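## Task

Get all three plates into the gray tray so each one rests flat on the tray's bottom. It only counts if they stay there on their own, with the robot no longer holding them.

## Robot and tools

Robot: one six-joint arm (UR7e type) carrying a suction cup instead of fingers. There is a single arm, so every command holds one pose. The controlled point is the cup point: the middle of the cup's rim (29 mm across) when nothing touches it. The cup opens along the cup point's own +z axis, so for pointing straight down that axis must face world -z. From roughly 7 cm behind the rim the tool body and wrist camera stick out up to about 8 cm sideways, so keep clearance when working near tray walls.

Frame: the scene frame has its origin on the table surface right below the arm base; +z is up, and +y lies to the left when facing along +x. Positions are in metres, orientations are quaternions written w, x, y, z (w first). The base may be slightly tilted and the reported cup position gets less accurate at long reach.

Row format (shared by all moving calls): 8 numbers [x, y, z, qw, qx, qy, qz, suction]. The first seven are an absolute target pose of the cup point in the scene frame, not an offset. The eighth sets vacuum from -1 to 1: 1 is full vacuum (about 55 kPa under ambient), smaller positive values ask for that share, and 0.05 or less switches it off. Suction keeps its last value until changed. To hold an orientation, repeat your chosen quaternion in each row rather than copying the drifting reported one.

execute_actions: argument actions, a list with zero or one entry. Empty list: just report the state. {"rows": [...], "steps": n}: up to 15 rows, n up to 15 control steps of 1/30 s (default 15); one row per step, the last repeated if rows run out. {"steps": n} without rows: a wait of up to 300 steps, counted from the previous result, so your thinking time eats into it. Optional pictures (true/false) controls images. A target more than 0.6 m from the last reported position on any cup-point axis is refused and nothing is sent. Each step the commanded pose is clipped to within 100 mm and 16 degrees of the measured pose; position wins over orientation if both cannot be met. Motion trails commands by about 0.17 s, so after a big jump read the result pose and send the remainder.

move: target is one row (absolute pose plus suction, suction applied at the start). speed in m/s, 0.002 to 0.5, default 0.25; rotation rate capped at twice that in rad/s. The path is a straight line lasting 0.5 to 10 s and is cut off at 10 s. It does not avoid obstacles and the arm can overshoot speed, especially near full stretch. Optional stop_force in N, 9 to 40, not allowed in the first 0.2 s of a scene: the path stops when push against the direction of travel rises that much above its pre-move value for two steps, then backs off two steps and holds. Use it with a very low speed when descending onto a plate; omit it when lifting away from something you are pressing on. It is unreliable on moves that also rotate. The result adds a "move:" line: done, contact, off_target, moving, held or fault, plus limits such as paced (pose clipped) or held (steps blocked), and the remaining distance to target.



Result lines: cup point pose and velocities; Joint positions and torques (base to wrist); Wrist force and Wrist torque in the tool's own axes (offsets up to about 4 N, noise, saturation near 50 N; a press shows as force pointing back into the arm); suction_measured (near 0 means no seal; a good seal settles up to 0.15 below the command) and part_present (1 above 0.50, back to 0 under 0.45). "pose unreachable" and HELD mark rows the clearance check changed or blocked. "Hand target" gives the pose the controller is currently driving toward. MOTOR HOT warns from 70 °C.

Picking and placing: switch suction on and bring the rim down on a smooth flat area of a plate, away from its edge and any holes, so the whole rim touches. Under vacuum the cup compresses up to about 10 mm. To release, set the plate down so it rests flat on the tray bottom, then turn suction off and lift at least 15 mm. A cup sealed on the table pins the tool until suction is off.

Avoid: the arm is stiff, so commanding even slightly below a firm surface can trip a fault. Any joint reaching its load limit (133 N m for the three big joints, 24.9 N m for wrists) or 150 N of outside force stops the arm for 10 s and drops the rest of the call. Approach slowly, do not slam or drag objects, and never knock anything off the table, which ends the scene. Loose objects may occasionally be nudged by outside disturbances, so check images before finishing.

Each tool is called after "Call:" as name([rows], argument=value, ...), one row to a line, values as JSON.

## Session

Call:
execute_actions(actions=[])

Scene clock: 0.00 s of 7200.00 s.
end_effector_position=(+0.4269, -0.0229, +0.3220) suction_measured=0.00 part_present=0 end_effector_quat_wxyz=(+0.002, +0.024, +1.000, +0.007) end_effector_velocity=(-0.000, -0.000, -0.000) end_effector_angular_velocity=(-0.001, +0.002, -0.000)
Joint positions: [-0.316 -1.722  2.042 -1.888 -1.569 -0.316]
Joint velocities: [-0.    -0.    -0.     0.002 -0.001 -0.   ]
Joint torques (N m, as the arm reports them, + toward a larger angle): no reading
Wrist force (N, on the end effector, along its own x y z axes, offset not removed): no reading
Wrist torque (N m, same axes, about the end effector's origin, offset not removed): no reading
Hand target: +0.427, -0.023, +0.322; +0.002, +0.024, +1.000, +0.007
camera_calibration (this result's frames):
cam_wrist: T_world_to_cam=[[-0.0103337, -0.999826, -0.0155137, -0.00394189], [-0.936524, 0.00423978, 0.350578, 0.298209], [-0.350451, 0.0181517, -0.936405, 0.552269], [0, 0, 0, 1]] pos_world=[0.472782, -0.0152302, 0.412541]

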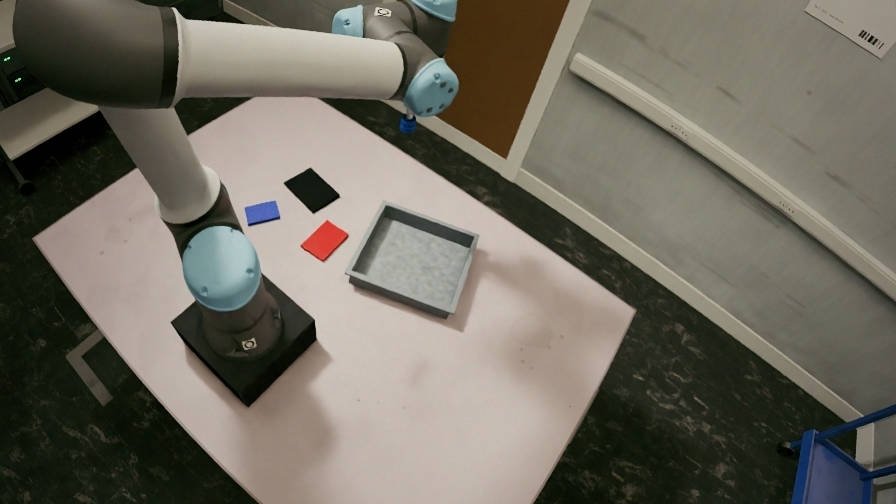

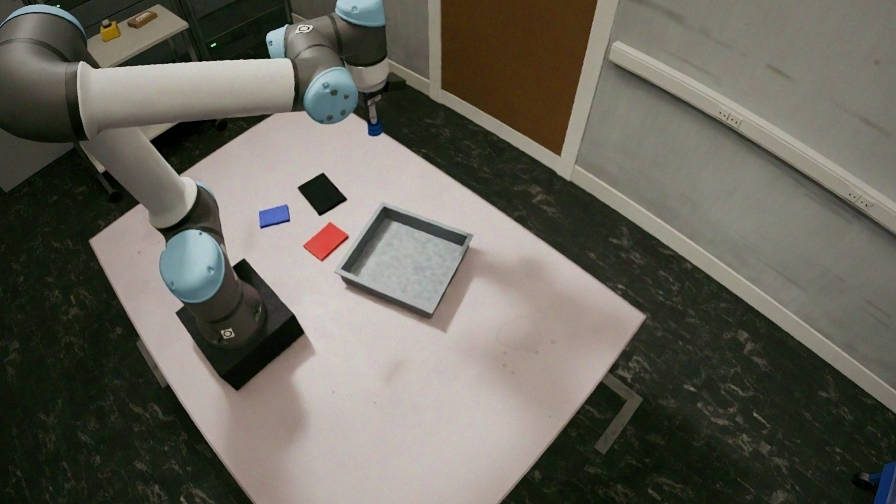

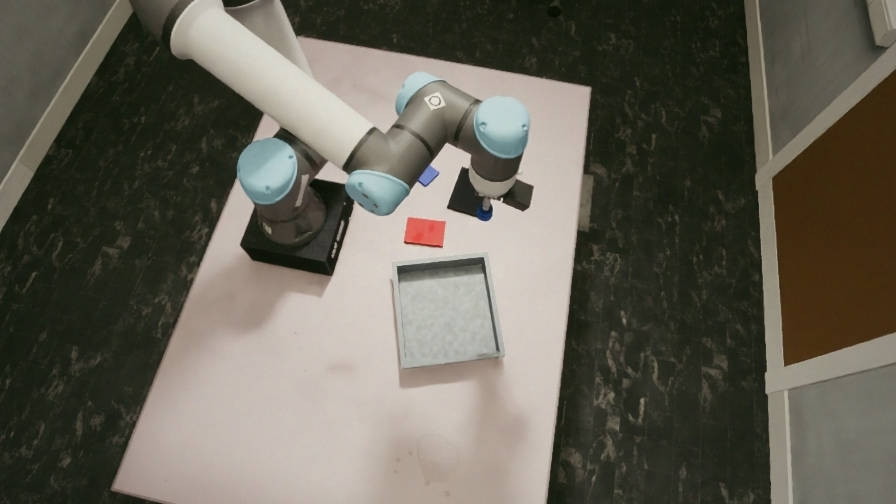

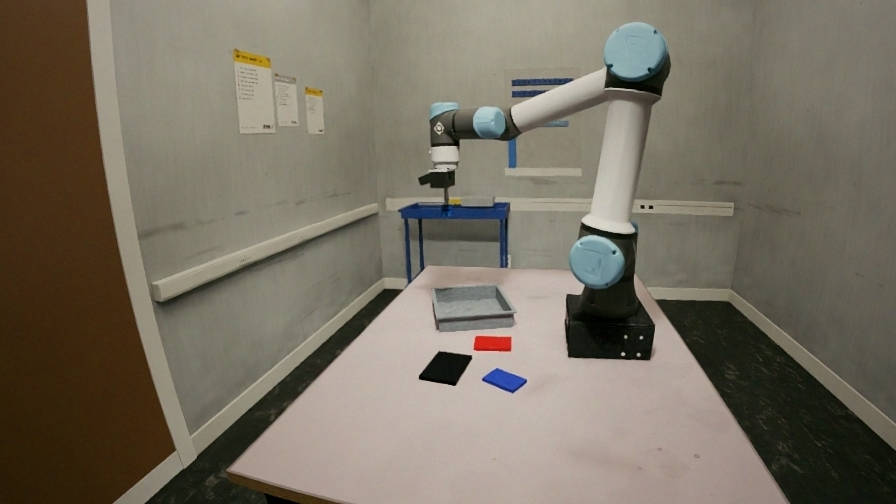

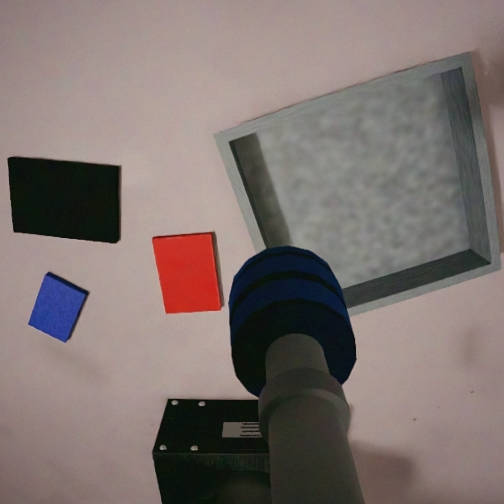

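Call:
zoom_image(camera="cam_wrist", region=[0, 130, 252, 360])

Call:
zoom_image(camera="cam_wrist", region=[200, 40, 504, 330])

Call:
zoom_image(camera="cam_low", region=[400, 270, 540, 400])

Call:
zoom_image(camera="cam_high", region=[370, 160, 530, 380])

Region (0, 130, 252, 360) of cam_wrist's 504x504 image, scaled by 2.000, with more detail than that image has; it fills the top 460 rows of this view, and the rest is white.

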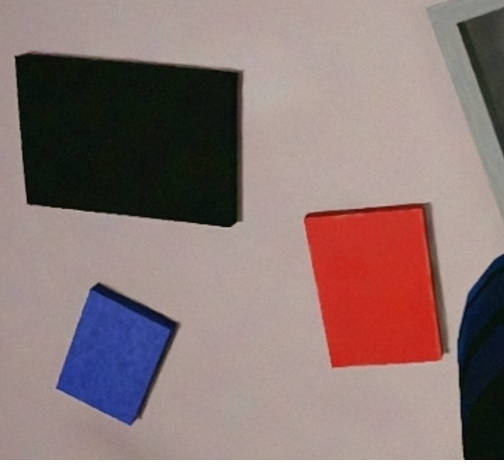

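Region (200, 40, 504, 330) of cam_wrist's 504x504 image, scaled by 1.658, with more detail than that image has; it fills the top 481 rows of this view, and the rest is white.

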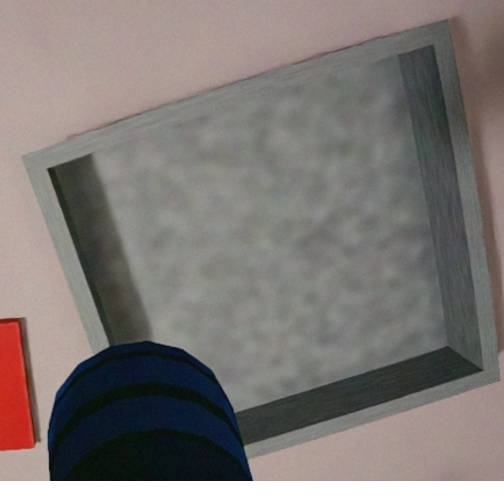

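Region (400, 270, 540, 400) of cam_low's 896x504 image, scaled by 3.600, with more detail than that image has; it fills the top 468 rows of this view, and the rest is white.

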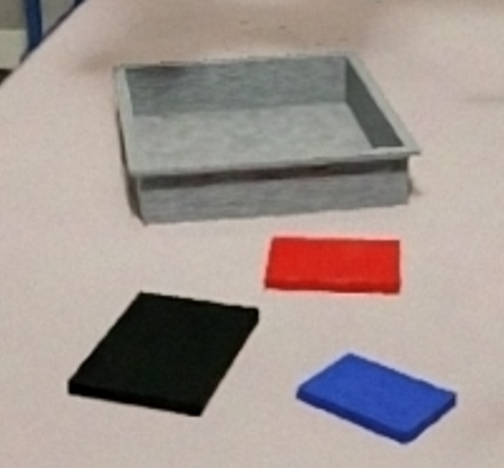

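Region (370, 160, 530, 380) of cam_high's 896x504 image, scaled by 2.291, with more detail than that image has; it fills the left 367 columns of this view, and the rest is white.

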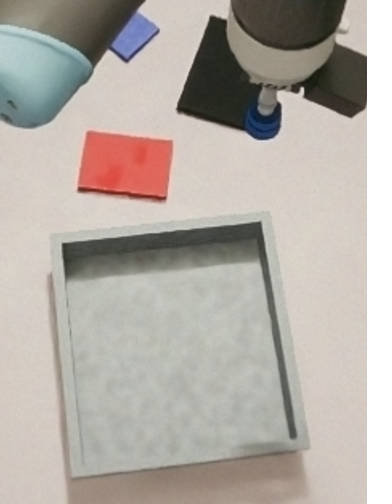

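Call:
move(target=[0.381, 0.2, 0.045, 0, -0.2588, 0.9659, 0, 0], speed=0.3)

Scene clock: 15.77 s of 7200.00 s.
end_effector_position=(+0.3805, +0.1997, +0.0452) suction_measured=0.00 part_present=0 end_effector_quat_wxyz=(-0.001, -0.259, +0.966, -0.000) end_effector_velocity=(+0.001, +0.001, -0.001) end_effector_angular_velocity=(-0.000, -0.001, +0.001)
Joint positions: [ 0.221 -1.143  2.362 -2.782 -1.583 -0.35 ]
Joint velocities: [ 0.002  0.005 -0.002 -0.004 -0.     0.001]
Joint torques (N m, as the arm reports them, + toward a larger angle): [  8.93 -17.41 -18.54  -4.87  -1.86   1.28]
Wrist force (N, on the end effector, along its own x y z axes, offset not removed): [3.3 0.6 1.2]
Wrist torque (N m, same axes, about the end effector's origin, offset not removed): [0.03 -0.71 0.07]
Hand target: +0.381, +0.200, +0.045; -0.001, -0.259, +0.966, -0.000
Off the commanded pose: 0.001 m, 0 deg.
After step 90, 10.93 s passed at rest.
move: done
camera_calibration (this result's frames):
cam_wrist: T_world_to_cam=[[0.532205, -0.846616, -0.000666508, -0.0239111], [-0.790998, -0.497523, 0.35608, 0.395432], [-0.301794, -0.18898, -0.934455, 0.295521], [0, 0, 0, 1]] pos_world=[0.414698, 0.23234, 0.13533]

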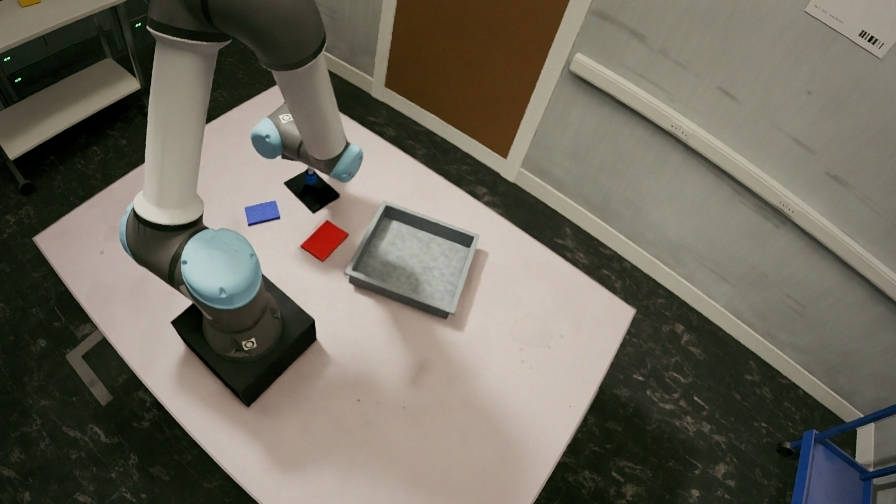

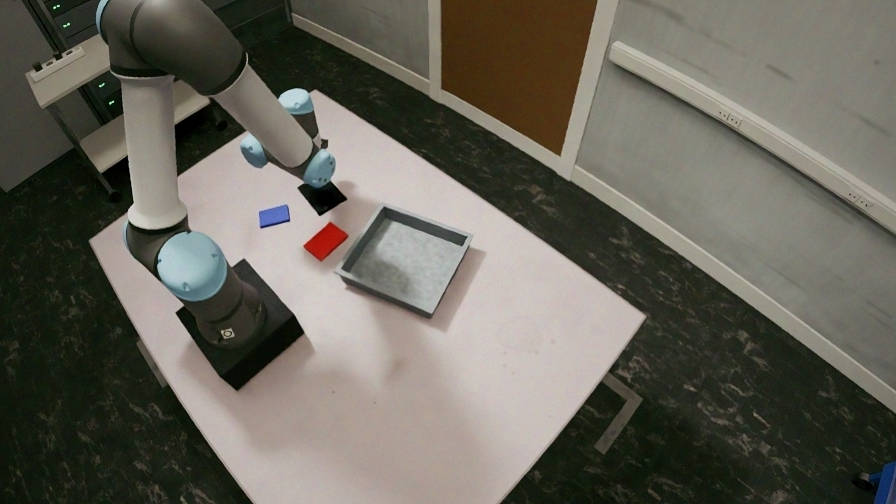

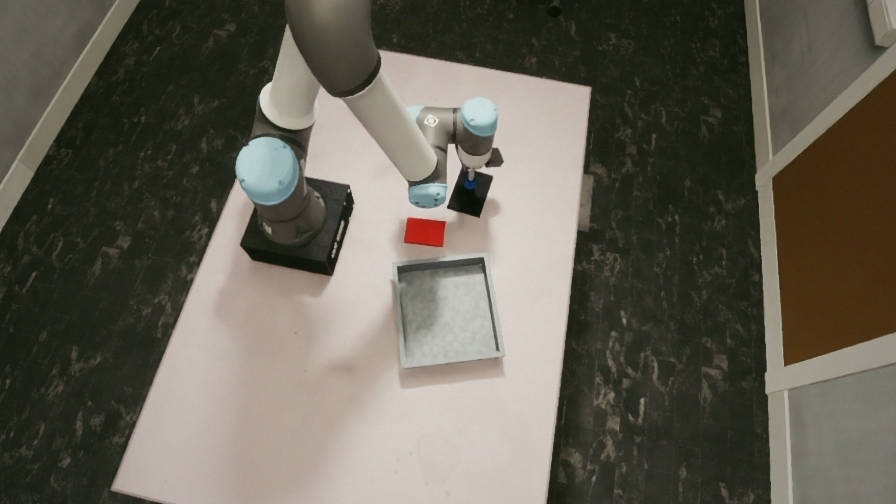

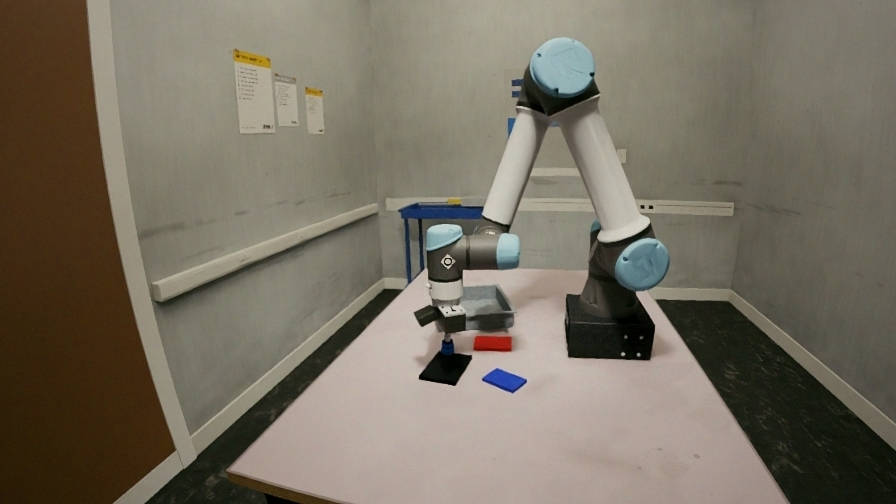

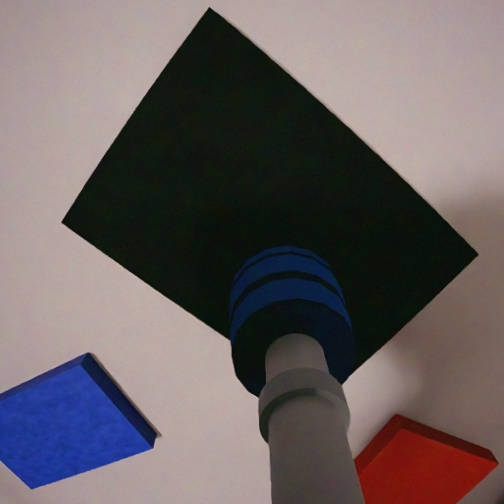

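Call:
move(target=[0.383, 0.201, 0.018, 0, -0.2588, 0.9659, 0, 1], speed=0.08)

Call:
execute_actions([
  {"rows": [[0.383,0.201,0.0172,0,-0.2588,0.9659,0,1],[0.383,0.201,0.0164,0,-0.2588,0.9659,0,1],[0.383,0.201,0.0156,0,-0.2588,0.9659,0,1],[0.383,0.201,0.0148,0,-0.2588,0.9659,0,1],[0.383,0.201,0.014,0,-0.2588,0.9659,0,1],[0.383,0.201,0.0132,0,-0.2588,0.9659,0,1],[0.383,0.201,0.0124,0,-0.2588,0.9659,0,1],[0.383,0.201,0.0116,0,-0.2588,0.9659,0,1],[0.383,0.201,0.0108,0,-0.2588,0.9659,0,1],[0.383,0.201,0.01,0,-0.2588,0.9659,0,1],[0.383,0.201,0.0092,0,-0.2588,0.9659,0,1],[0.383,0.201,0.0084,0,-0.2588,0.9659,0,1],[0.383,0.201,0.0076,0,-0.2588,0.9659,0,1],[0.383,0.201,0.0068,0,-0.2588,0.9659,0,1],[0.383,0.201,0.006,0,-0.2588,0.9659,0,1]], "steps": 15},
], pictures=false)

Call:
execute_actions([
  {"rows": [[0.383,0.201,0.006,0,-0.2588,0.9659,0,1]], "steps": 12},
], pictures=false)

Scene clock: 19.27 s of 7200.00 s.
end_effector_position=(+0.3830, +0.2010, +0.0182) suction_measured=0.00 part_present=0 end_effector_quat_wxyz=(-0.000, -0.259, +0.966, -0.000) end_effector_velocity=(+0.001, +0.000, -0.002) end_effector_angular_velocity=(-0.000, -0.001, -0.000)
Joint positions: [ 0.222 -1.054  2.358 -2.866 -1.582 -0.349]
Joint velocities: [ 0.     0.006 -0.001 -0.006 -0.     0.   ]
Joint torques (N m, as the arm reports them, + toward a larger angle): [  8.48 -16.27 -16.42  -5.08   2.49   1.39]
Wrist force (N, on the end effector, along its own x y z axes, offset not removed): [1.7 0.4 -1.9]
Wrist torque (N m, same axes, about the end effector's origin, offset not removed): [0.05 -0.24 0.09]
Hand target: +0.383, +0.201, +0.018; -0.000, -0.259, +0.966, -0.000
Off the commanded pose: 0.000 m, 0 deg.
move: done
camera_calibration (this result's frames):
cam_wrist: T_world_to_cam=[[0.532302, -0.846554, -0.000919264, -0.0241876], [-0.791257, -0.497917, 0.354951, 0.407795], [-0.300943, -0.188213, -0.934885, 0.270789], [0, 0, 0, 1]] pos_world=[0.417038, 0.233538, 0.108387]

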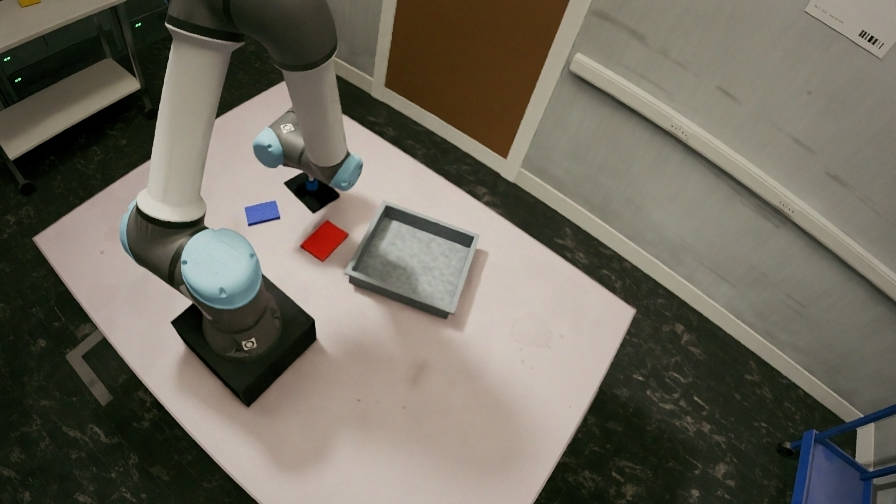

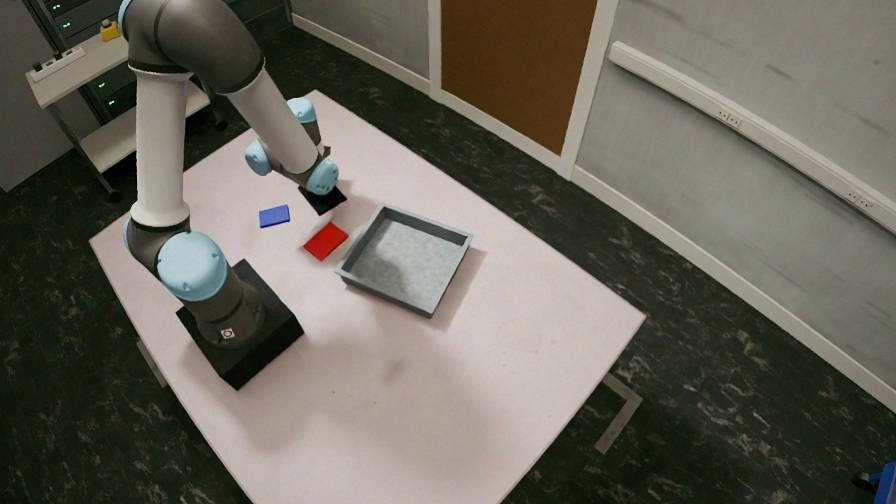

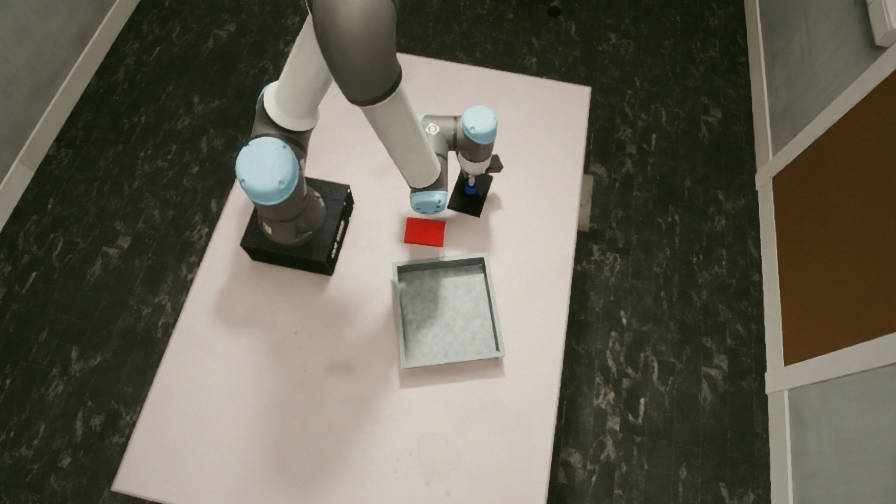

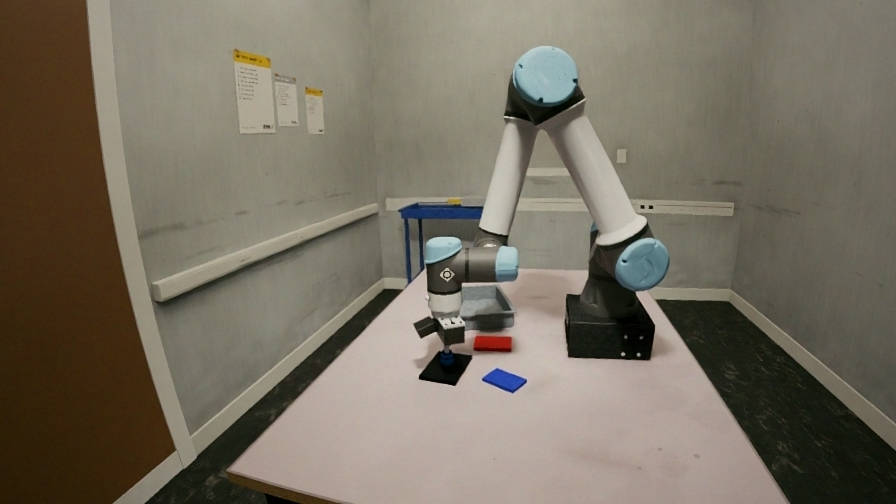

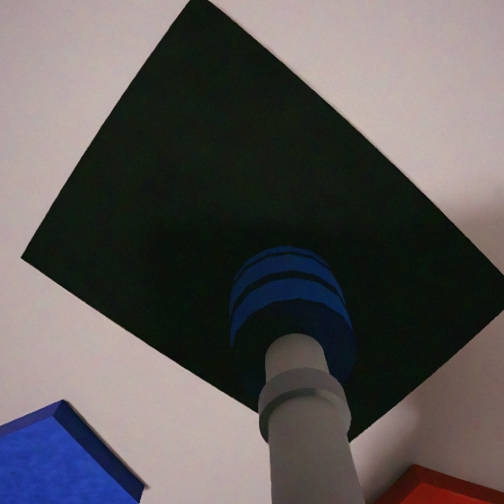

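Scene clock: 19.77 s of 7200.00 s.
end_effector_position=(+0.3829, +0.2010, +0.0090) suction_measured=0.12 part_present=0 end_effector_quat_wxyz=(-0.000, -0.259, +0.966, +0.000) end_effector_velocity=(+0.000, -0.000, -0.023) end_effector_angular_velocity=(+0.001, -0.001, +0.001)
Joint positions: [ 0.222 -1.024  2.357 -2.895 -1.582 -0.349]
Joint velocities: [-0.001  0.076 -0.003 -0.074  0.001 -0.002]
Joint torques (N m, as the arm reports them, + toward a larger angle): [ -3.8  -17.92 -16.43  -5.08   2.24  -1.84]
Wrist force (N, on the end effector, along its own x y z axes, offset not removed): [0.3 1.4 -0.7]
Wrist torque (N m, same axes, about the end effector's origin, offset not removed): [0.17 -0.27 -0.01]
Hand target: +0.383, +0.201, +0.006; -0.000, -0.259, +0.966, +0.000
Off the commanded pose: 0.003 m, 0 deg.
Steps of this call (steps 1 to 15: all 15 steps of this action). Readings (end_effector_position | what the end effector reports):
1: (+0.3830, +0.2010, +0.0181) | suction_measured=0.00 part_present=0
2: (+0.3830, +0.2010, +0.0179) | suction_measured=0.00 part_present=0
4: (+0.3830, +0.2010, +0.0171) | suction_measured=0.00 part_present=0
8: (+0.3830, +0.2010, +0.0145) | suction_measured=0.00 part_present=0
15: the state above

Scene clock: 20.17 s of 7200.00 s.
end_effector_position=(+0.3830, +0.2010, +0.0060) suction_measured=0.66 part_present=1 end_effector_quat_wxyz=(-0.000, -0.259, +0.966, +0.000) end_effector_velocity=(+0.001, -0.000, -0.000) end_effector_angular_velocity=(-0.002, -0.001, +0.000)
Joint positions: [ 0.222 -1.015  2.356 -2.904 -1.582 -0.35 ]
Joint velocities: [ 0.     0.001 -0.001 -0.001 -0.002 -0.   ]
Joint torques (N m, as the arm reports them, + toward a larger angle): [ -5.35 -20.42 -16.08  -5.06   2.19  -1.88]
Wrist force (N, on the end effector, along its own x y z axes, offset not removed): [1.7 -0.1 -1.8]
Wrist torque (N m, same axes, about the end effector's origin, offset not removed): [-0.05 -0.47 -0.02]
Hand target: +0.383, +0.201, +0.006; -0.000, -0.259, +0.966, +0.000
Off the commanded pose: 0.000 m, 0 deg.
Steps of this call (steps 1 to 12: all 12 steps of this action). Readings (end_effector_position | what the end effector reports):
1: (+0.3829, +0.2010, +0.0082) | suction_measured=0.18 part_present=0
2: (+0.3830, +0.2010, +0.0075) | suction_measured=0.21 part_present=0
4: (+0.3830, +0.2010, +0.0067) | suction_measured=0.30 part_present=0
8: (+0.3830, +0.2010, +0.0062) | suction_measured=0.45 part_present=0
12: the state above

Call:
move(target=[0.385, 0.17, 0.078, 0, -0.1736, 0.9848, 0, 1], speed=0.12)

Call:
move(target=[0.397, -0.177, 0.078, 0, 0.3007, 0.9537, 0, 1], speed=0.25)

Scene clock: 22.13 s of 7200.00 s.
end_effector_position=(+0.3850, +0.1701, +0.0778) suction_measured=0.98 part_present=1 end_effector_quat_wxyz=(+0.000, -0.174, +0.985, +0.000) end_effector_velocity=(-0.000, -0.001, +0.001) end_effector_angular_velocity=(-0.001, +0.003, -0.003)
Joint positions: [ 0.148 -1.257  2.377 -2.684 -1.583 -0.249]
Joint velocities: [-0.002 -0.005 -0.     0.008 -0.001  0.001]
Joint torques (N m, as the arm reports them, + toward a larger angle): [ -6.37 -33.   -19.94   0.22  -1.84   1.03]
Wrist force (N, on the end effector, along its own x y z axes, offset not removed): [-0.2 -1.0 -0.8]
Wrist torque (N m, same axes, about the end effector's origin, offset not removed): [-0.28 0.03 0.03]
Hand target: +0.385, +0.170, +0.078; +0.000, -0.174, +0.985, +0.000
Off the commanded pose: 0.000 m, 0 deg.
move: done
camera_calibration (this result's frames):
cam_wrist: T_world_to_cam=[[0.377373, -0.926061, -0.00103881, 0.0218101], [-0.865654, -0.353156, 0.354858, 0.376863], [-0.328987, -0.133015, -0.93492, 0.322766], [0, 0, 0, 1]] pos_world=[0.424188, 0.196221, 0.16805]

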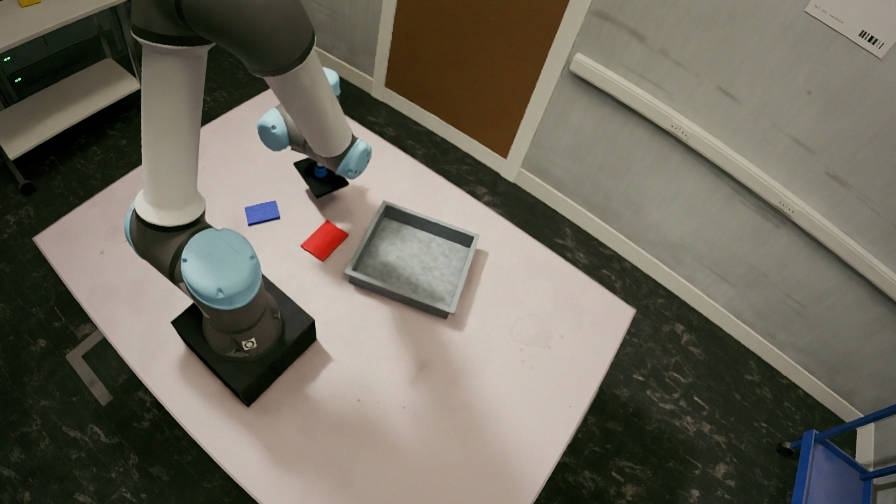

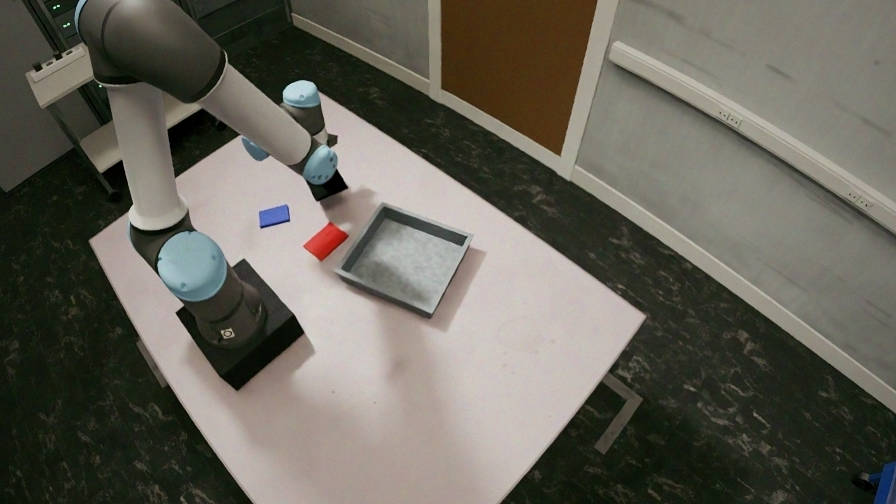

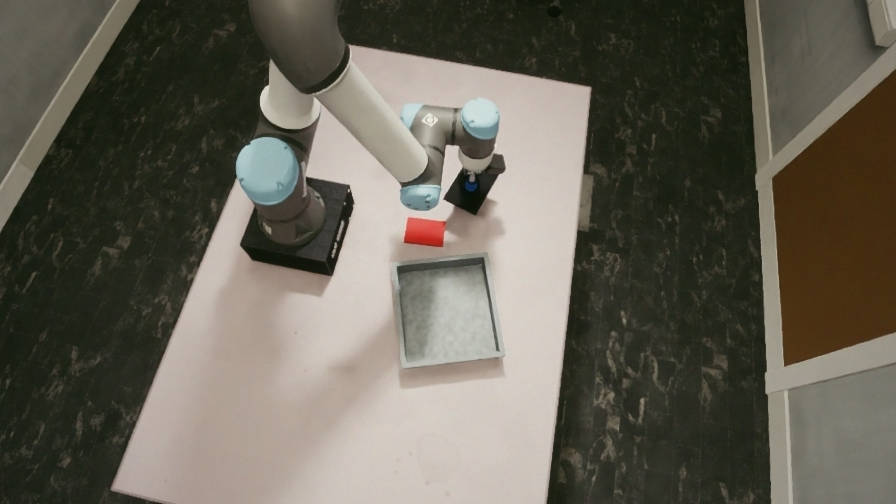

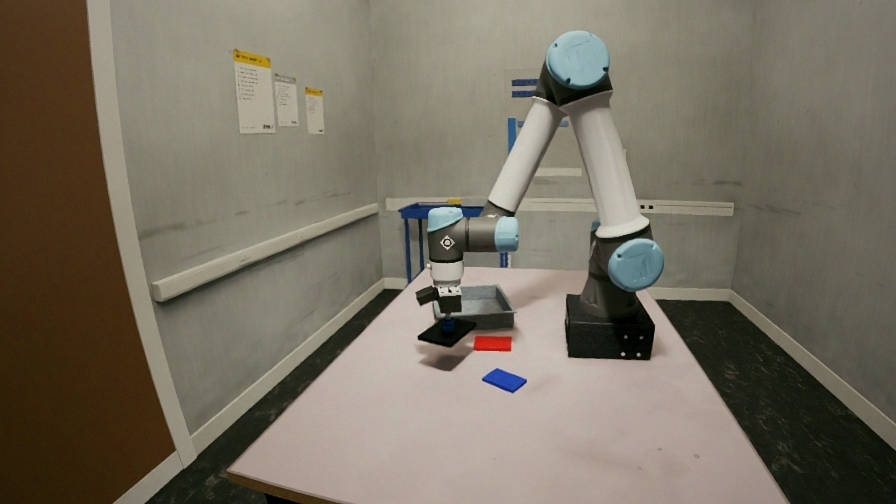

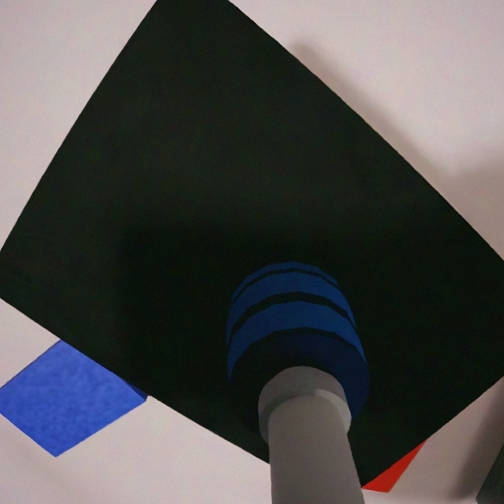

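Scene clock: 24.57 s of 7200.00 s.
end_effector_position=(+0.3975, -0.1766, +0.0780) suction_measured=0.99 part_present=1 end_effector_quat_wxyz=(+0.001, +0.301, +0.954, +0.001) end_effector_velocity=(+0.001, -0.002, -0.000) end_effector_angular_velocity=(-0.000, -0.001, -0.004)
Joint positions: [-0.676 -1.249  2.344 -2.67  -1.582 -0.113]
Joint velocities: [-0.003  0.002 -0.003 -0.     0.     0.002]
Joint torques (N m, as the arm reports them, + toward a larger angle): [ -6.28 -15.22 -21.3    0.5    2.43   1.28]
Wrist force (N, on the end effector, along its own x y z axes, offset not removed): [1.3 -3.0 -2.4]
Wrist torque (N m, same axes, about the end effector's origin, offset not removed): [-0.45 -0.20 -0.04]
Hand target: +0.398, -0.177, +0.078; +0.001, +0.301, +0.954, +0.001
Off the commanded pose: 0.001 m, 0 deg.
move: done
camera_calibration (this result's frames):
cam_wrist: T_world_to_cam=[[-0.541914, -0.84043, -0.00263163, 0.0767266], [-0.78646, 0.506005, 0.354174, 0.385457], [-0.296327, 0.194002, -0.935176, 0.325724], [0, 0, 0, 1]] pos_world=[0.441247, -0.193751, 0.168292]

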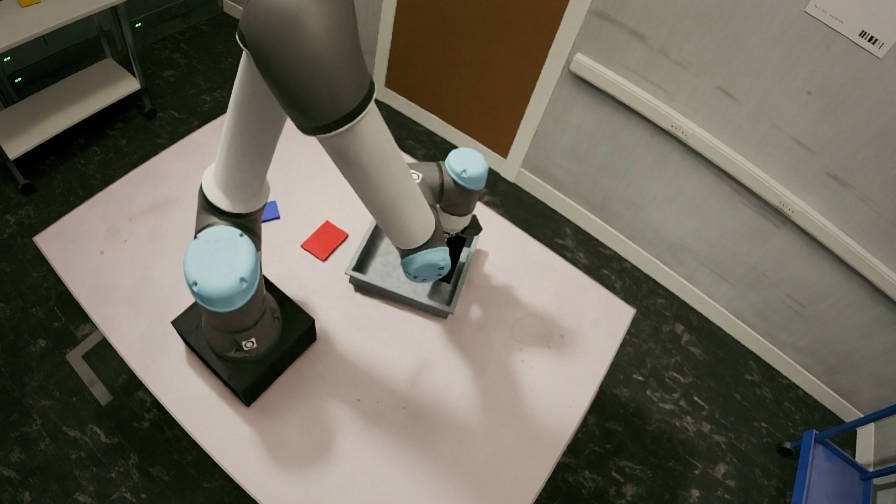

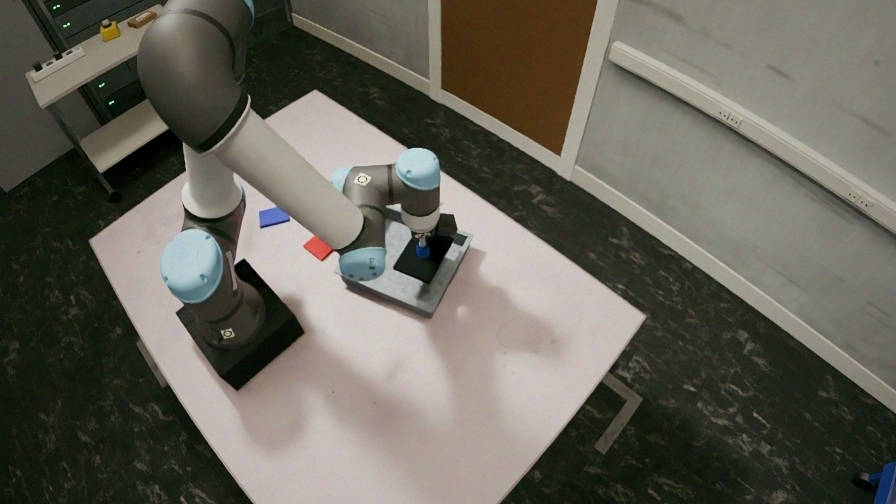

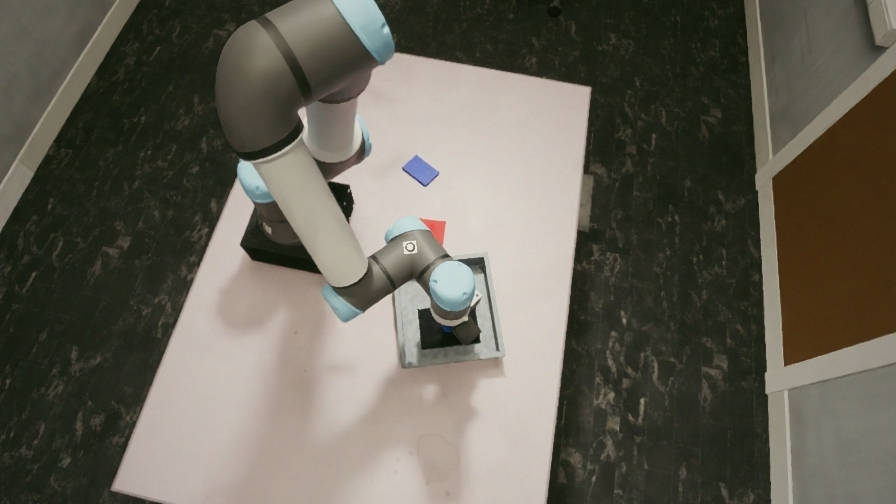

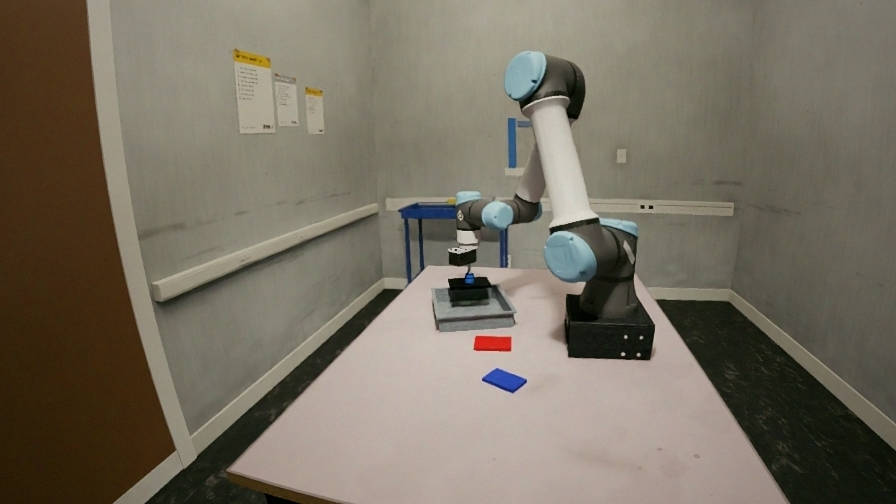

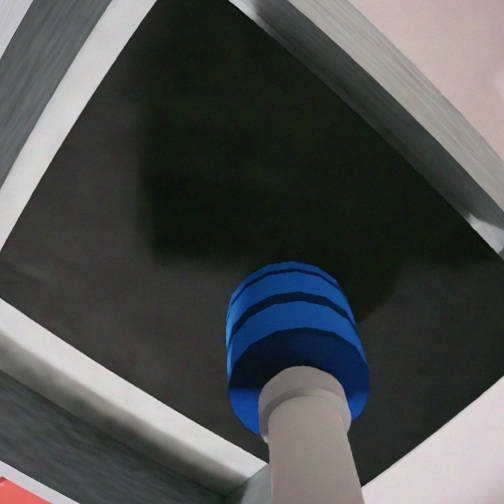

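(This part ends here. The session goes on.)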